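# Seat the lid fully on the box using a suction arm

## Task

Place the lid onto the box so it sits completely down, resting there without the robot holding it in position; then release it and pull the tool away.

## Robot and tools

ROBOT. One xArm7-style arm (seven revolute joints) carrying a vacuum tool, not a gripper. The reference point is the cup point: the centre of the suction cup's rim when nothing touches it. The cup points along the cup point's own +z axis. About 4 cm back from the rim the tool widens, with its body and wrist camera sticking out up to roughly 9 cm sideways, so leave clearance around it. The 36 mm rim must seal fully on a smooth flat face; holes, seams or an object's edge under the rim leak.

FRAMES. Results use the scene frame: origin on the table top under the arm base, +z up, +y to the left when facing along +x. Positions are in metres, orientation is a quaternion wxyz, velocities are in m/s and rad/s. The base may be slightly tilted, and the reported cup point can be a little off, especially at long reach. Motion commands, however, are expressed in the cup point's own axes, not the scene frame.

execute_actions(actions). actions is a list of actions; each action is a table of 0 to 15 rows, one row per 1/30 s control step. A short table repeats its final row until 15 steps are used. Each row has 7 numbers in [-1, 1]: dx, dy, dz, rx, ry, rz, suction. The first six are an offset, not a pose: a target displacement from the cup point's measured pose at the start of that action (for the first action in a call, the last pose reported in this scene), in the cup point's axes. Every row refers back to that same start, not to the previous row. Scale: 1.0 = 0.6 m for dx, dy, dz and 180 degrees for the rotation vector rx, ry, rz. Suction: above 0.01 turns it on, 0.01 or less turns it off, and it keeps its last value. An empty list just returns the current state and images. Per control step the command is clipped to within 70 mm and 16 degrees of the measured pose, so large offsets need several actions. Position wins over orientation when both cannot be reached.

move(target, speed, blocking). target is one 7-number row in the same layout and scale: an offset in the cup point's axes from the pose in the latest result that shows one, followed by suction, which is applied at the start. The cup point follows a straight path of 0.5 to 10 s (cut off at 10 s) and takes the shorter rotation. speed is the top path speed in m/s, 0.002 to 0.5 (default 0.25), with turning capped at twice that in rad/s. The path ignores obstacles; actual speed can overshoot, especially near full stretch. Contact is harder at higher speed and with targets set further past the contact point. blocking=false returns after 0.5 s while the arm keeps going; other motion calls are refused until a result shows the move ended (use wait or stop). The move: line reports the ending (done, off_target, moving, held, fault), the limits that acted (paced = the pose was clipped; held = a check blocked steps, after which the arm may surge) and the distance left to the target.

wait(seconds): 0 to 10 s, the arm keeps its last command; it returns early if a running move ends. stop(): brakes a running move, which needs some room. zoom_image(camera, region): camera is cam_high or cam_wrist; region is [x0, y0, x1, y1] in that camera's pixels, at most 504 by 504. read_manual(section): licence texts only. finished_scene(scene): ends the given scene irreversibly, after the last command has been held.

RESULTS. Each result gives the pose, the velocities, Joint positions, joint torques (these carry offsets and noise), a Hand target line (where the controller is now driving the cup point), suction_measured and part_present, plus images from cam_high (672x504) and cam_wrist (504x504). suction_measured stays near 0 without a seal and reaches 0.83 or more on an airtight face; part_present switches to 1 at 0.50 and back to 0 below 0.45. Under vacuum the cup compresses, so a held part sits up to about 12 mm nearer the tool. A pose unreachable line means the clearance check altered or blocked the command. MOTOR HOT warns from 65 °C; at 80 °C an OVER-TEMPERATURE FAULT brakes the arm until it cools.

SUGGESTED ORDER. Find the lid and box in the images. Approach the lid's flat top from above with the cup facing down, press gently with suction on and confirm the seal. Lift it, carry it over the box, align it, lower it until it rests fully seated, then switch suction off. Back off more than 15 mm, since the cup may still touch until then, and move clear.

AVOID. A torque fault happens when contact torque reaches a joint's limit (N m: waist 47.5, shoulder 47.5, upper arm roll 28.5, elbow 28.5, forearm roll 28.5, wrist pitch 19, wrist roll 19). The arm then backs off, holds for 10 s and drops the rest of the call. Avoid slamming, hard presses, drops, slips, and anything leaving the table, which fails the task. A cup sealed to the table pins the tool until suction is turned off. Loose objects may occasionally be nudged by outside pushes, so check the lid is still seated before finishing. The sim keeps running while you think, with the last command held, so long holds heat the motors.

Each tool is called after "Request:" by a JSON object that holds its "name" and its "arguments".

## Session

Request:
{"name": "execute_actions", "arguments": {"actions": []}}

Scene clock: 0.00 s.
end_effector_position=(+0.4008, +0.0048, +0.2570) suction_measured=0.00 part_present=0 end_effector_quat_wxyz=(-0.002, -0.007, +1.000, -0.001) end_effector_velocity=(+0.000, +0.000, +0.000) end_effector_angular_velocity=(-0.001, -0.001, +0.001)
Joint positions: [ 0.003 -0.247  0.001  0.921  0.001  1.17   2.353]
Joint velocities: [ 0.001 -0.    -0.     0.    -0.001 -0.     0.   ]
Joint torques (N m, as the arm reports them, + toward a larger angle): no reading
Hand target: +0.401, +0.005, +0.257; -0.002, -0.007, +1.000, -0.001
camera_calibration (this result's frames):
cam_wrist: T_world_to_cam=[[0.0532193, -0.998059, 0.032337, -0.0186187], [-0.880643, -0.0316422, 0.472722, 0.25127], [-0.470781, -0.0536353, -0.880618, 0.495695], [0, 0, 0, 1]] pos_world=[0.455634, 0.015955, 0.318339]

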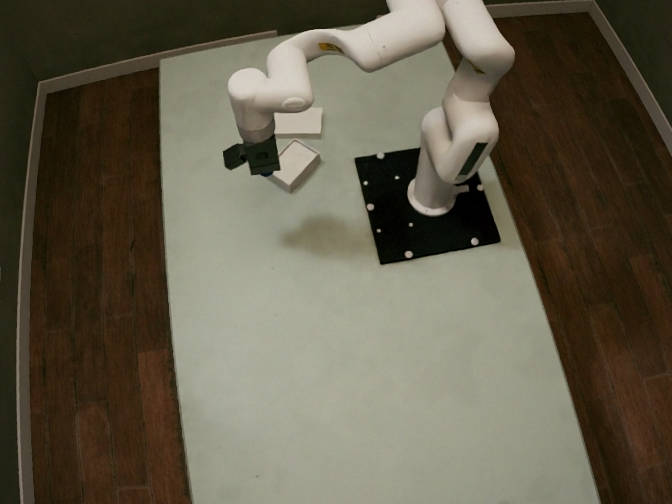

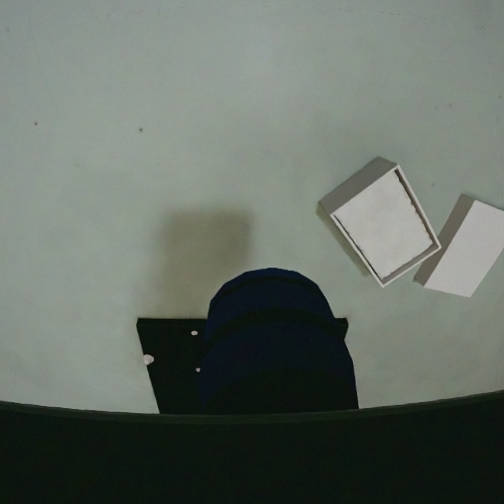

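Request:
{"name": "zoom_image", "arguments": {"camera": "cam_wrist", "region": [304, 140, 504, 320]}}

Request:
{"name": "zoom_image", "arguments": {"camera": "cam_high", "region": [250, 95, 350, 205]}}

Region (304, 140, 504, 320) of cam_wrist's 504x504 image, scaled by 2.520, with more detail than that image has; it fills the top 454 rows of this view, and the rest is white.

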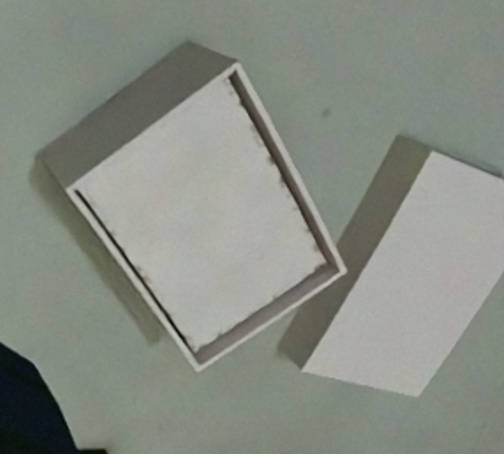

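Region (250, 95, 350, 205) of cam_high's 672x504 image, scaled by 4.582, with more detail than that image has; it fills the left 458 columns of this view, and the rest is white.

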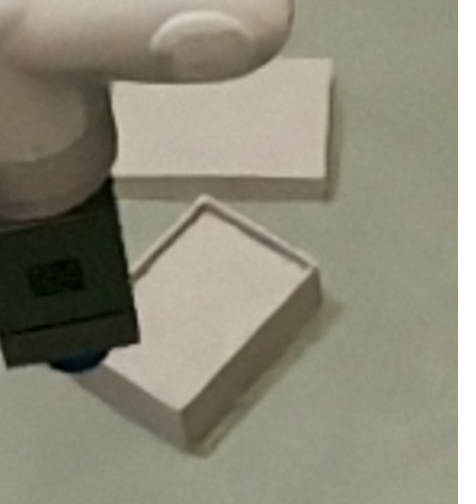

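Request:
{"name": "move", "arguments": {"target": [0.1487,-0.5035,0.328,0,0,0.573,0], "speed": 0.45}}

Scene clock: 10.57 s.
end_effector_position=(+0.3142, -0.2983, +0.0610) suction_measured=0.00 part_present=0 end_effector_quat_wxyz=(-0.001, +0.779, +0.627, -0.002) end_effector_velocity=(-0.001, -0.001, -0.001) end_effector_angular_velocity=(+0.001, +0.002, -0.007)
Joint positions: [-0.444  0.186 -0.317  0.766  0.103  0.592  3.306]
Joint velocities: [-0.001  0.005 -0.003  0.003  0.003  0.     0.002]
Joint torques (N m, as the arm reports them, + toward a larger angle): [ -1.57 -28.49  -0.71  13.81   0.46  -1.76   0.13]
Hand target: +0.314, -0.299, +0.061; -0.001, +0.779, +0.627, -0.002
Off the commanded pose: 0.001 m, 0 deg.
move: done
camera_calibration (this result's frames):
cam_wrist: T_world_to_cam=[[-0.98411, 0.174111, 0.0348391, 0.365265], [0.170043, 0.867625, 0.467238, 0.196514], [0.0511239, 0.465738, -0.883445, 0.257256], [0, 0, 0, 1]] pos_world=[0.312893, -0.353911, 0.122728]

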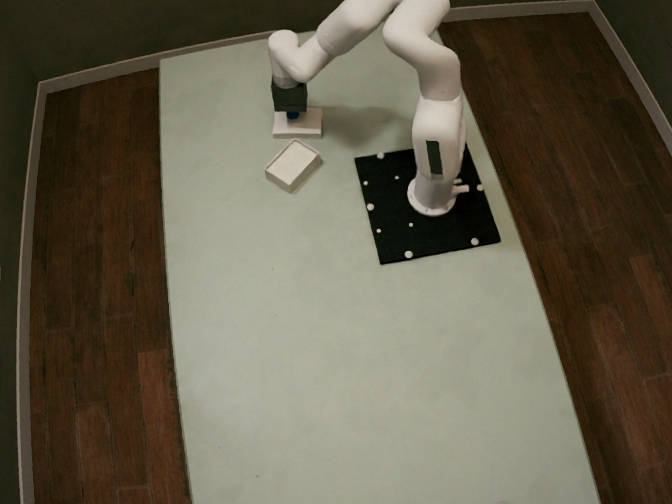

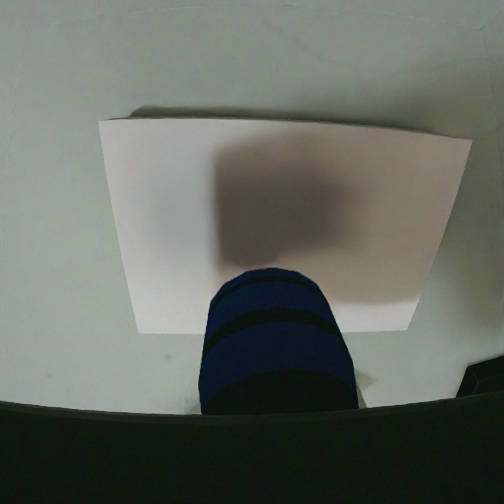

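Request:
{"name": "move", "arguments": {"target": [-0.01,0,0.045,0,0,0,0], "speed": 0.1}}

Request:
{"name": "move", "arguments": {"target": [0,0,0.026,0,0,0,1], "speed": 0.04}}

Request:
{"name": "move", "arguments": {"target": [0,0,-0.095,0,0,0,1], "speed": 0.15}}

Scene clock: 15.33 s.
end_effector_position=(+0.3130, -0.3042, +0.0343) suction_measured=0.00 part_present=0 end_effector_quat_wxyz=(-0.001, +0.779, +0.627, -0.002) end_effector_velocity=(+0.000, +0.001, -0.001) end_effector_angular_velocity=(+0.001, +0.001, +0.004)
Joint positions: [-0.466  0.268 -0.301  0.772  0.158  0.522  3.255]
Joint velocities: [ 0.001  0.003  0.001 -0.001  0.002 -0.003 -0.003]
Joint torques (N m, as the arm reports them, + toward a larger angle): [ -0.94 -30.29  -1.21  13.34   0.55  -1.92   0.28]
Hand target: +0.313, -0.304, +0.034; -0.001, +0.779, +0.627, -0.002
Off the commanded pose: 0.000 m, 0 deg.
move: done
camera_calibration (this result's frames):
cam_wrist: T_world_to_cam=[[-0.984124, 0.174121, 0.0343743, 0.366023], [0.169842, 0.86772, 0.467136, 0.214472], [0.0515111, 0.465558, -0.883517, 0.236281], [0, 0, 0, 1]] pos_world=[0.311614, -0.359837, 0.0959884]

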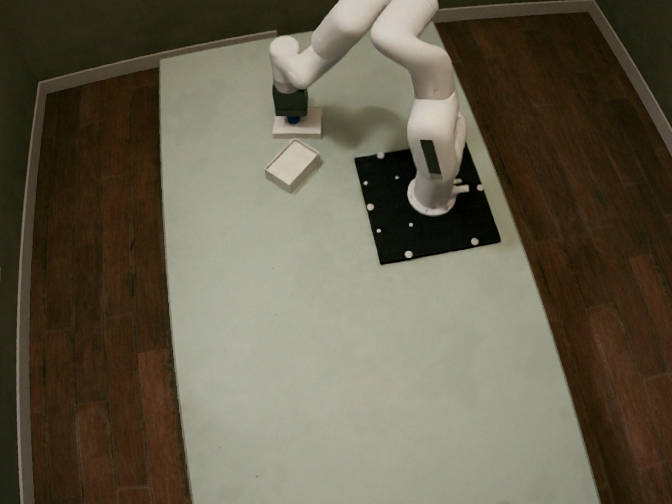

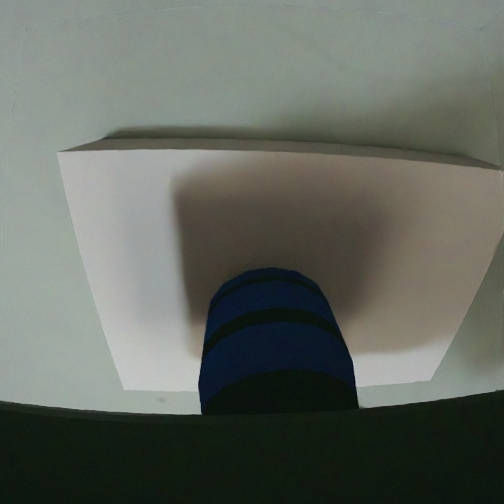

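Scene clock: 16.10 s.
end_effector_position=(+0.3130, -0.3043, +0.0188) suction_measured=0.88 part_present=1 end_effector_quat_wxyz=(-0.001, +0.779, +0.627, -0.002) end_effector_velocity=(-0.000, -0.001, -0.001) end_effector_angular_velocity=(-0.000, -0.002, -0.003)
Joint positions: [-0.477  0.311 -0.285  0.772  0.187  0.481  3.234]
Joint velocities: [-0.003  0.002  0.001  0.     0.005 -0.004 -0.002]
Joint torques (N m, as the arm reports them, + toward a larger angle): [ -1.38 -31.    -1.12  12.82   0.41  -1.92  -0.05]
Hand target: +0.313, -0.304, +0.019; -0.001, +0.779, +0.627, -0.002
Off the commanded pose: 0.000 m, 0 deg.
move: done
camera_calibration (this result's frames):
cam_wrist: T_world_to_cam=[[-0.984122, 0.174175, 0.0341647, 0.366589], [0.169796, 0.867758, 0.467083, 0.221774], [0.0517076, 0.465467, -0.883553, 0.222579], [0, 0, 0, 1]] pos_world=[0.311603, -0.3599, 0.0805492]

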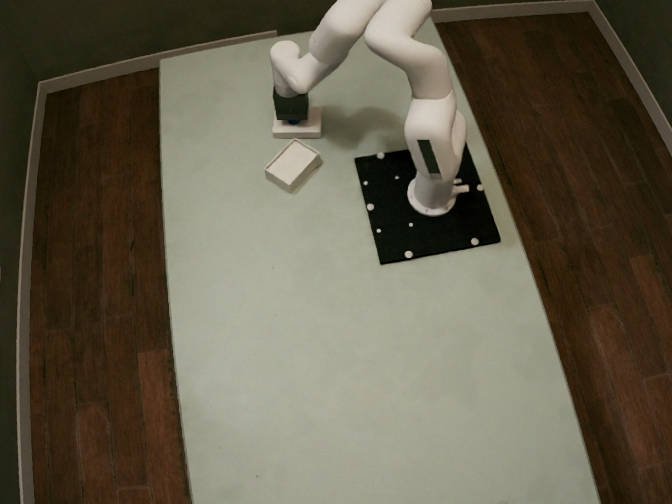

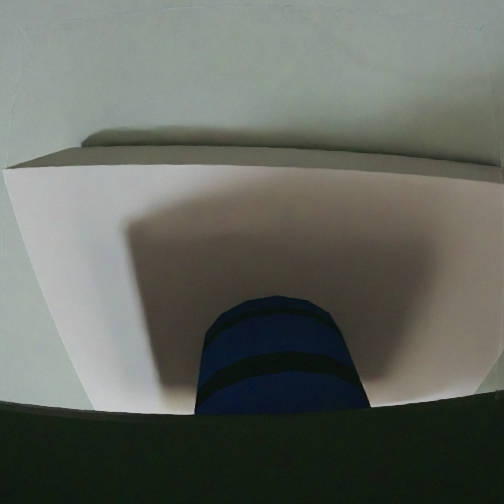

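Scene clock: 16.93 s.
end_effector_position=(+0.3130, -0.3040, +0.0754) suction_measured=0.89 part_present=1 end_effector_quat_wxyz=(-0.001, +0.779, +0.627, -0.002) end_effector_velocity=(+0.001, -0.002, +0.004) end_effector_angular_velocity=(-0.005, -0.003, -0.000)
Joint positions: [-0.45   0.159 -0.326  0.783  0.085  0.637  3.308]
Joint velocities: [ 0.    -0.006 -0.001  0.005 -0.005  0.005  0.003]
Joint torques (N m, as the arm reports them, + toward a larger angle): [ -1.68 -28.25  -1.24  14.2    1.02  -1.6    0.41]
Hand target: +0.313, -0.304, +0.076; -0.001, +0.779, +0.627, -0.002
Off the commanded pose: 0.001 m, 0 deg.
move: done
camera_calibration (this result's frames):
cam_wrist: T_world_to_cam=[[-0.984117, 0.174011, 0.0351304, 0.364442], [0.170086, 0.867574, 0.467317, 0.194977], [0.0508401, 0.46587, -0.883391, 0.272768], [0, 0, 0, 1]] pos_world=[0.311623, -0.359648, 0.137042]

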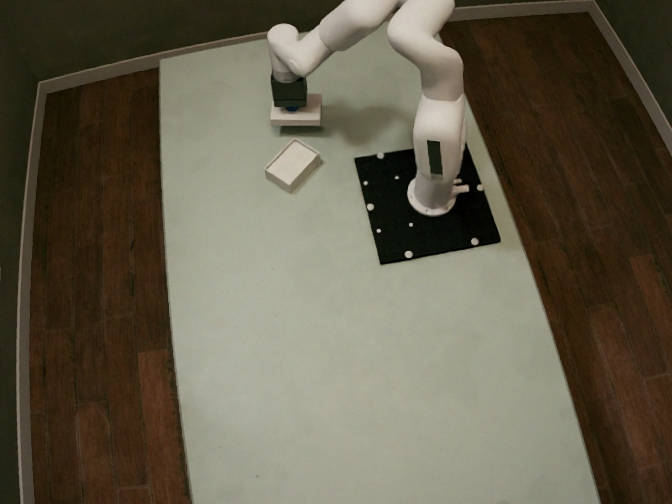

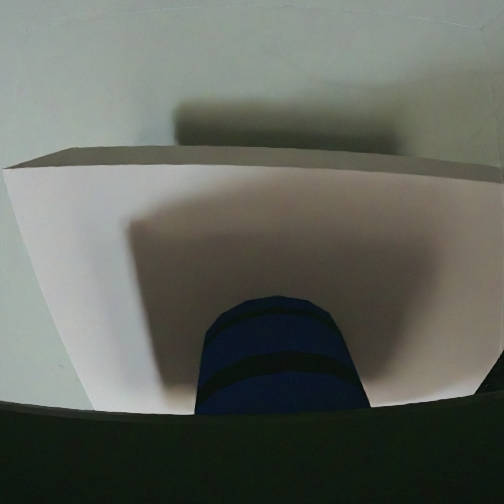

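Request:
{"name": "move", "arguments": {"target": [0.276,-0.018,0.005,0,0,-0.3055,1], "speed": 0.35}}

Request:
{"name": "zoom_image", "arguments": {"camera": "cam_wrist", "region": [0, 80, 252, 200]}}

Request:
{"name": "zoom_image", "arguments": {"camera": "cam_wrist", "region": [252, 80, 504, 200]}}

Scene clock: 21.10 s.
end_effector_position=(+0.3380, -0.1404, +0.0722) suction_measured=0.89 part_present=1 end_effector_quat_wxyz=(-0.002, +0.402, +0.916, -0.001) end_effector_velocity=(-0.000, +0.002, -0.000) end_effector_angular_velocity=(+0.000, +0.001, +0.014)
Joint positions: [-0.269 -0.043 -0.133  0.529 -0.011  0.573  2.797]
Joint velocities: [ 0.004 -0.002  0.002 -0.003 -0.001 -0.    -0.007]
Joint torques (N m, as the arm reports them, + toward a larger angle): [ -1.42 -22.86   0.08  13.73   0.68  -2.17   0.25]
Hand target: +0.338, -0.140, +0.072; -0.002, +0.401, +0.916, -0.001
Off the commanded pose: 0.001 m, 0 deg.
move: done
camera_calibration (this result's frames):
cam_wrist: T_world_to_cam=[[-0.708174, -0.705168, 0.0350298, 0.144012], [-0.61085, 0.636824, 0.470444, 0.281582], [-0.35405, 0.311759, -0.881734, 0.307578], [0, 0, 0, 1]] pos_world=[0.382888, -0.173655, 0.133689]

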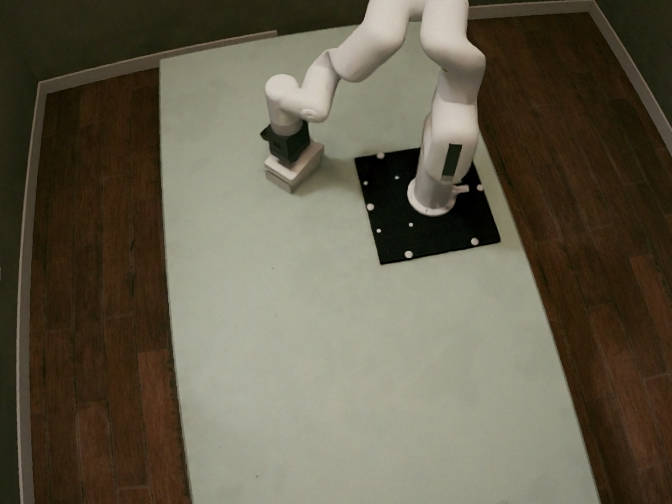

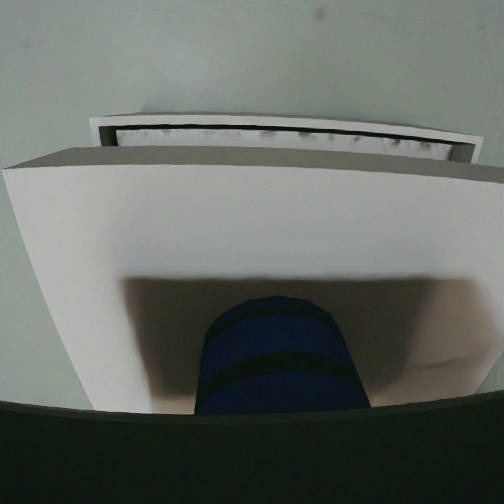

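Region (0, 80, 252, 200) of cam_wrist's 504x504 image, scaled by 2.000, with more detail than that image has; it fills the top 240 rows of this view, and the rest is white.

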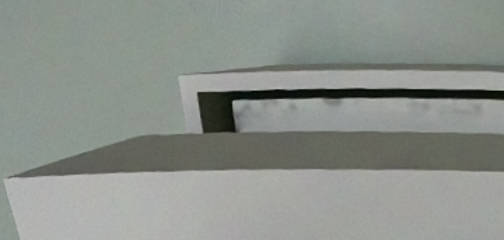

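Region (252, 80, 504, 200) of cam_wrist's 504x504 image, scaled by 2.000, with more detail than that image has; it fills the top 240 rows of this view, and the rest is white.

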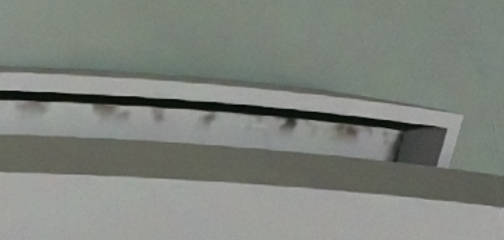

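Request:
{"name": "move", "arguments": {"target": [-0.0185,0.0027,0.005,0,0,-0.0011,1], "speed": 0.05}}

Request:
{"name": "move", "arguments": {"target": [0,0,0.022,0,0,0,1], "speed": 0.02}}

Scene clock: 27.07 s.
end_effector_position=(+0.3466, -0.1474, +0.0692) suction_measured=0.89 part_present=1 end_effector_quat_wxyz=(-0.002, +0.400, +0.916, -0.001) end_effector_velocity=(+0.001, -0.000, -0.000) end_effector_angular_velocity=(+0.001, -0.000, +0.001)
Joint positions: [-0.272 -0.002 -0.138  0.564 -0.001  0.568  2.778]
Joint velocities: [ 0.001  0.004 -0.     0.003  0.002 -0.001 -0.002]
Joint torques (N m, as the arm reports them, + toward a larger angle): [ -0.83 -23.2    0.59  14.11   0.52  -1.81   0.35]
Hand target: +0.347, -0.148, +0.069; -0.002, +0.400, +0.916, -0.001
Off the commanded pose: 0.000 m, 0 deg.
move: done
camera_calibration (this result's frames):
cam_wrist: T_world_to_cam=[[-0.705728, -0.707618, 0.0349913, 0.144051], [-0.613046, 0.634675, 0.470491, 0.293153], [-0.355136, 0.310588, -0.88171, 0.310343], [0, 0, 0, 1]] pos_world=[0.391591, -0.180512, 0.130666]

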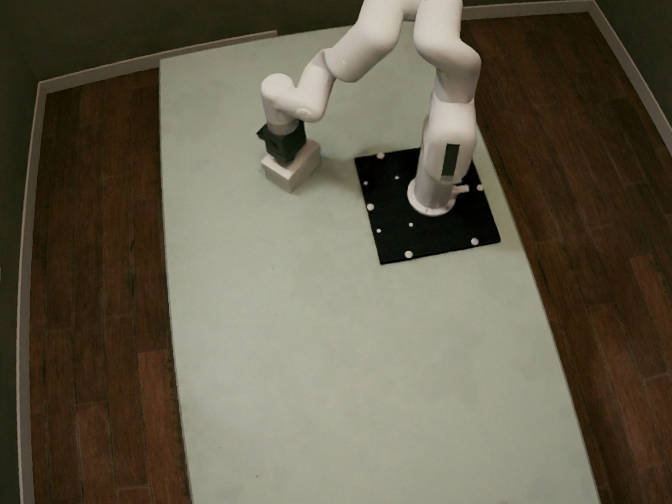

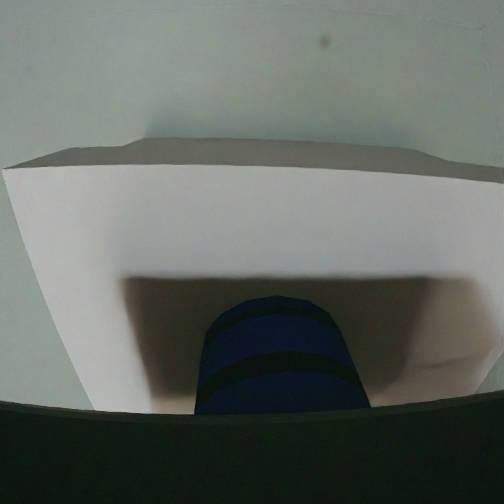

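Scene clock: 28.00 s.
end_effector_position=(+0.3465, -0.1474, +0.0561) suction_measured=0.89 part_present=1 end_effector_quat_wxyz=(-0.002, +0.400, +0.916, -0.001) end_effector_velocity=(+0.001, -0.000, -0.000) end_effector_angular_velocity=(-0.002, -0.004, +0.001)
Joint positions: [-0.271  0.037 -0.137  0.558  0.01   0.523  2.77 ]
Joint velocities: [ 0.001  0.002  0.     0.001  0.001 -0.006 -0.001]
Joint torques (N m, as the arm reports them, + toward a larger angle): [ -2.4  -23.83   0.08  13.12   0.73  -1.84   0.05]
Hand target: +0.347, -0.147, +0.056; -0.002, +0.400, +0.916, -0.001
Off the commanded pose: 0.000 m, 0 deg.
move: done
camera_calibration (this result's frames):
cam_wrist: T_world_to_cam=[[-0.705742, -0.707607, 0.034949, 0.144477], [-0.613064, 0.634684, 0.470456, 0.299318], [-0.35508, 0.310595, -0.881731, 0.298767], [0, 0, 0, 1]] pos_world=[0.391551, -0.180535, 0.117567]

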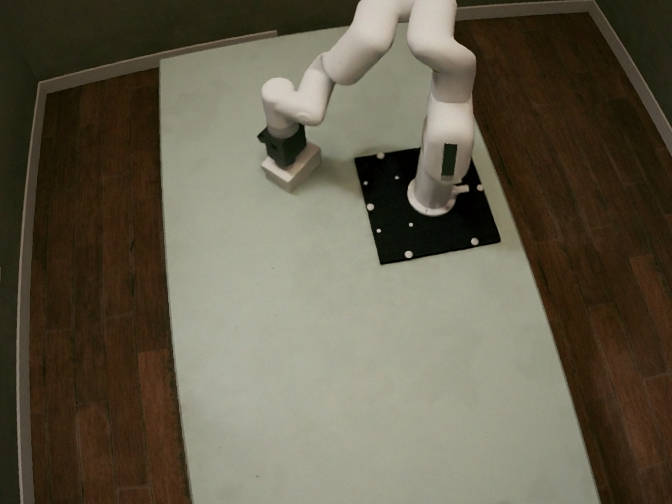

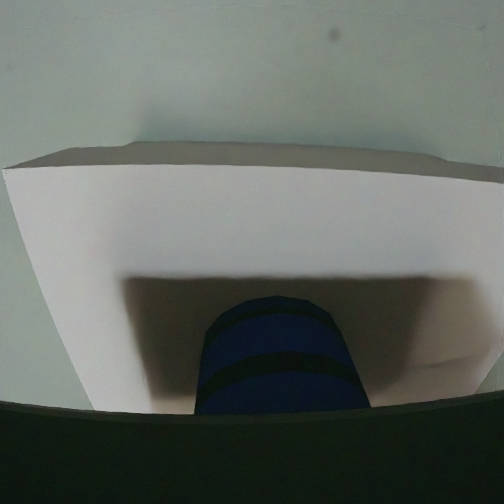

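Request:
{"name": "move", "arguments": {"target": [0,0,0.031,0,0,0,1], "speed": 0.025}}

Scene clock: 30.90 s.
end_effector_position=(+0.3468, -0.1476, +0.0379) suction_measured=0.89 part_present=1 end_effector_quat_wxyz=(-0.001, +0.400, +0.916, -0.001) end_effector_velocity=(+0.000, -0.000, -0.001) end_effector_angular_velocity=(-0.000, -0.002, -0.000)
Joint positions: [-0.272  0.094 -0.134  0.554  0.028  0.461  2.757]
Joint velocities: [-0.     0.002  0.    -0.001  0.002 -0.006 -0.002]
Joint torques (N m, as the arm reports them, + toward a larger angle): [ -1.36 -23.1   -0.03  12.     0.57  -2.3    0.44]
Hand target: +0.346, -0.147, +0.037; -0.002, +0.400, +0.916, -0.001
Off the commanded pose: 0.001 m, 0 deg.
move: done
camera_calibration (this result's frames):
cam_wrist: T_world_to_cam=[[-0.705832, -0.707541, 0.0344484, 0.14526], [-0.6135, 0.634883, 0.469618, 0.308364], [-0.354145, 0.310337, -0.882197, 0.282579], [0, 0, 0, 1]] pos_world=[0.391784, -0.180693, 0.0994728]

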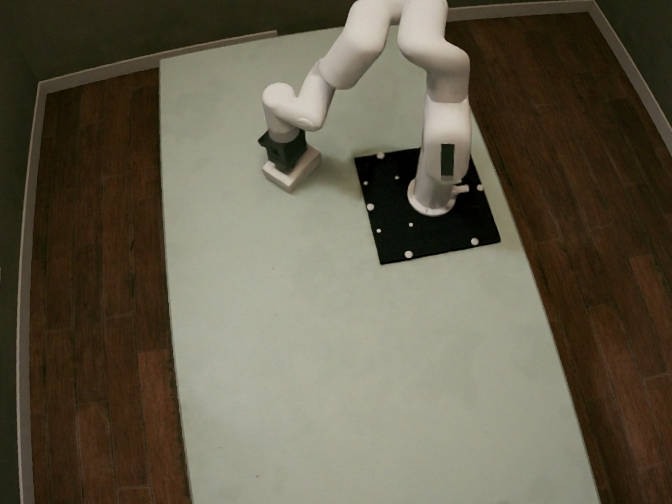

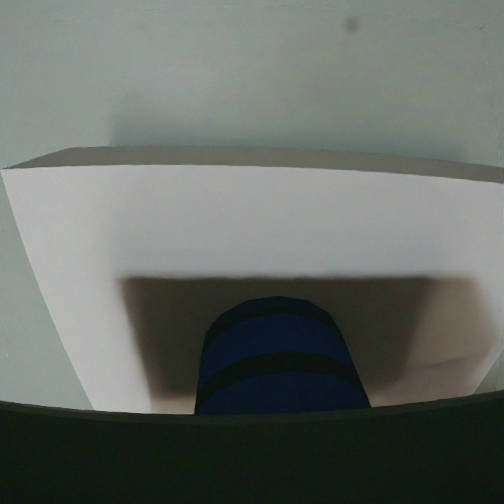

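Request:
{"name": "execute_actions", "arguments": {"actions": [[[0,0,0,0,0,0,0]]]}}

Request:
{"name": "move", "arguments": {"target": [0,0,-0.2,0,0,0,0]}}

Scene clock: 32.63 s.
end_effector_position=(+0.3471, -0.1477, +0.0381) suction_measured=0.00 part_present=0 end_effector_quat_wxyz=(-0.001, +0.400, +0.916, -0.001) end_effector_velocity=(-0.001, -0.000, -0.000) end_effector_angular_velocity=(+0.001, +0.001, -0.002)
Joint positions: [-0.272  0.094 -0.134  0.554  0.028  0.461  2.757]
Joint velocities: [-0.001  0.    -0.    -0.001  0.001  0.    -0.   ]
Joint torques (N m, as the arm reports them, + toward a larger angle): [ -1.61 -17.51  -0.16   7.6    0.31  -0.41   0.35]
Hand target: +0.347, -0.148, +0.038; -0.001, +0.400, +0.916, -0.001
Off the commanded pose: 0.000 m, 0 deg.
camera_calibration (this result's frames):
cam_wrist: T_world_to_cam=[[-0.705831, -0.707556, 0.0341692, 0.145379], [-0.613832, 0.634986, 0.469045, 0.308656], [-0.353572, 0.310092, -0.882513, 0.282625], [0, 0, 0, 1]] pos_world=[0.392004, -0.180768, 0.0996789]

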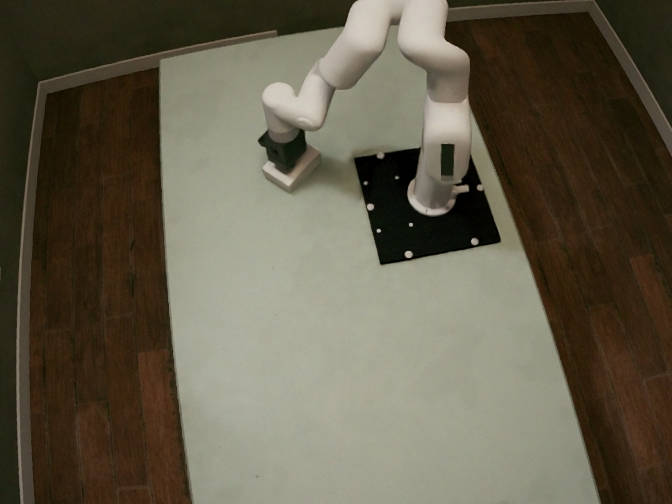

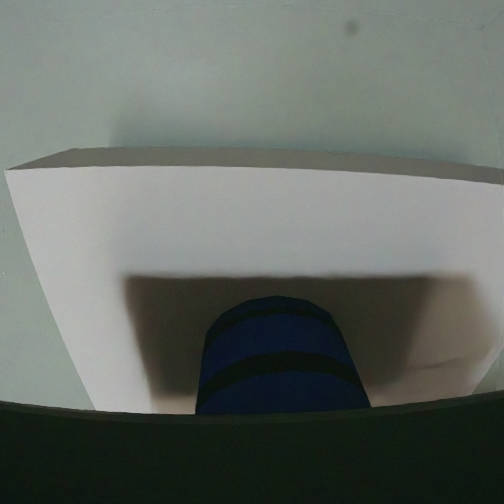

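Scene clock: 33.63 s.
end_effector_position=(+0.3471, -0.1474, +0.1575) suction_measured=0.00 part_present=0 end_effector_quat_wxyz=(-0.002, +0.400, +0.916, -0.001) end_effector_velocity=(+0.002, -0.001, +0.005) end_effector_angular_velocity=(-0.004, -0.007, +0.001)
Joint positions: [-0.274 -0.211 -0.133  0.654 -0.037  0.866  2.806]
Joint velocities: [-0.    -0.007  0.     0.007 -0.003  0.006  0.   ]
Joint torques (N m, as the arm reports them, + toward a larger angle): [ -1.14 -20.22   0.3   15.82   0.22  -1.71   0.37]
Hand target: +0.347, -0.147, +0.158; -0.001, +0.400, +0.916, -0.001
Off the commanded pose: 0.001 m, 0 deg.
move: done
camera_calibration (this result's frames):
cam_wrist: T_world_to_cam=[[-0.705691, -0.707656, 0.0349804, 0.141344], [-0.613255, 0.634788, 0.470066, 0.252022], [-0.35485, 0.31027, -0.881938, 0.388237], [0, 0, 0, 1]] pos_world=[0.392064, -0.180416, 0.21899]

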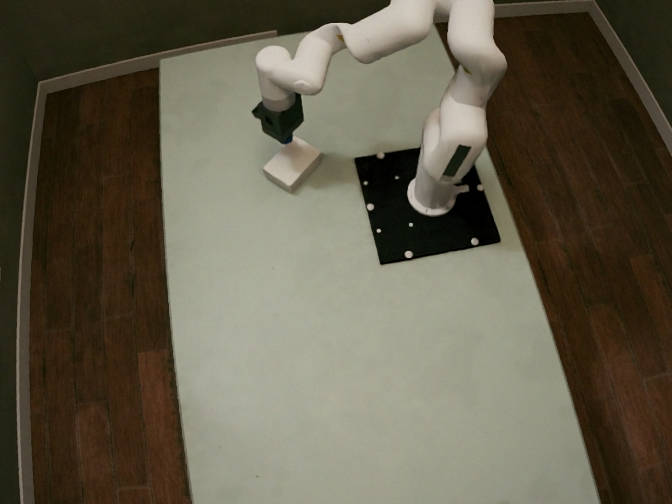

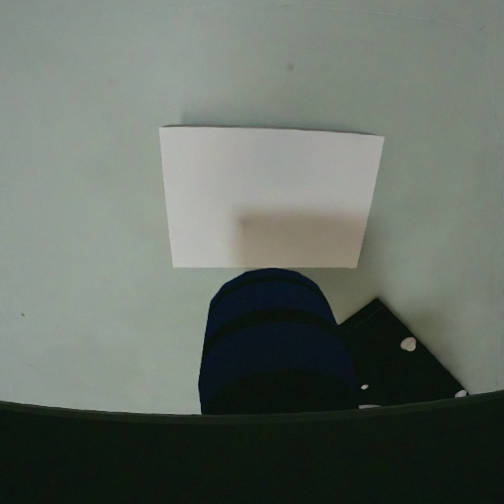

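Request:
{"name": "finished_scene", "arguments": {"scene": 2}}

The scene is finished: the task was done.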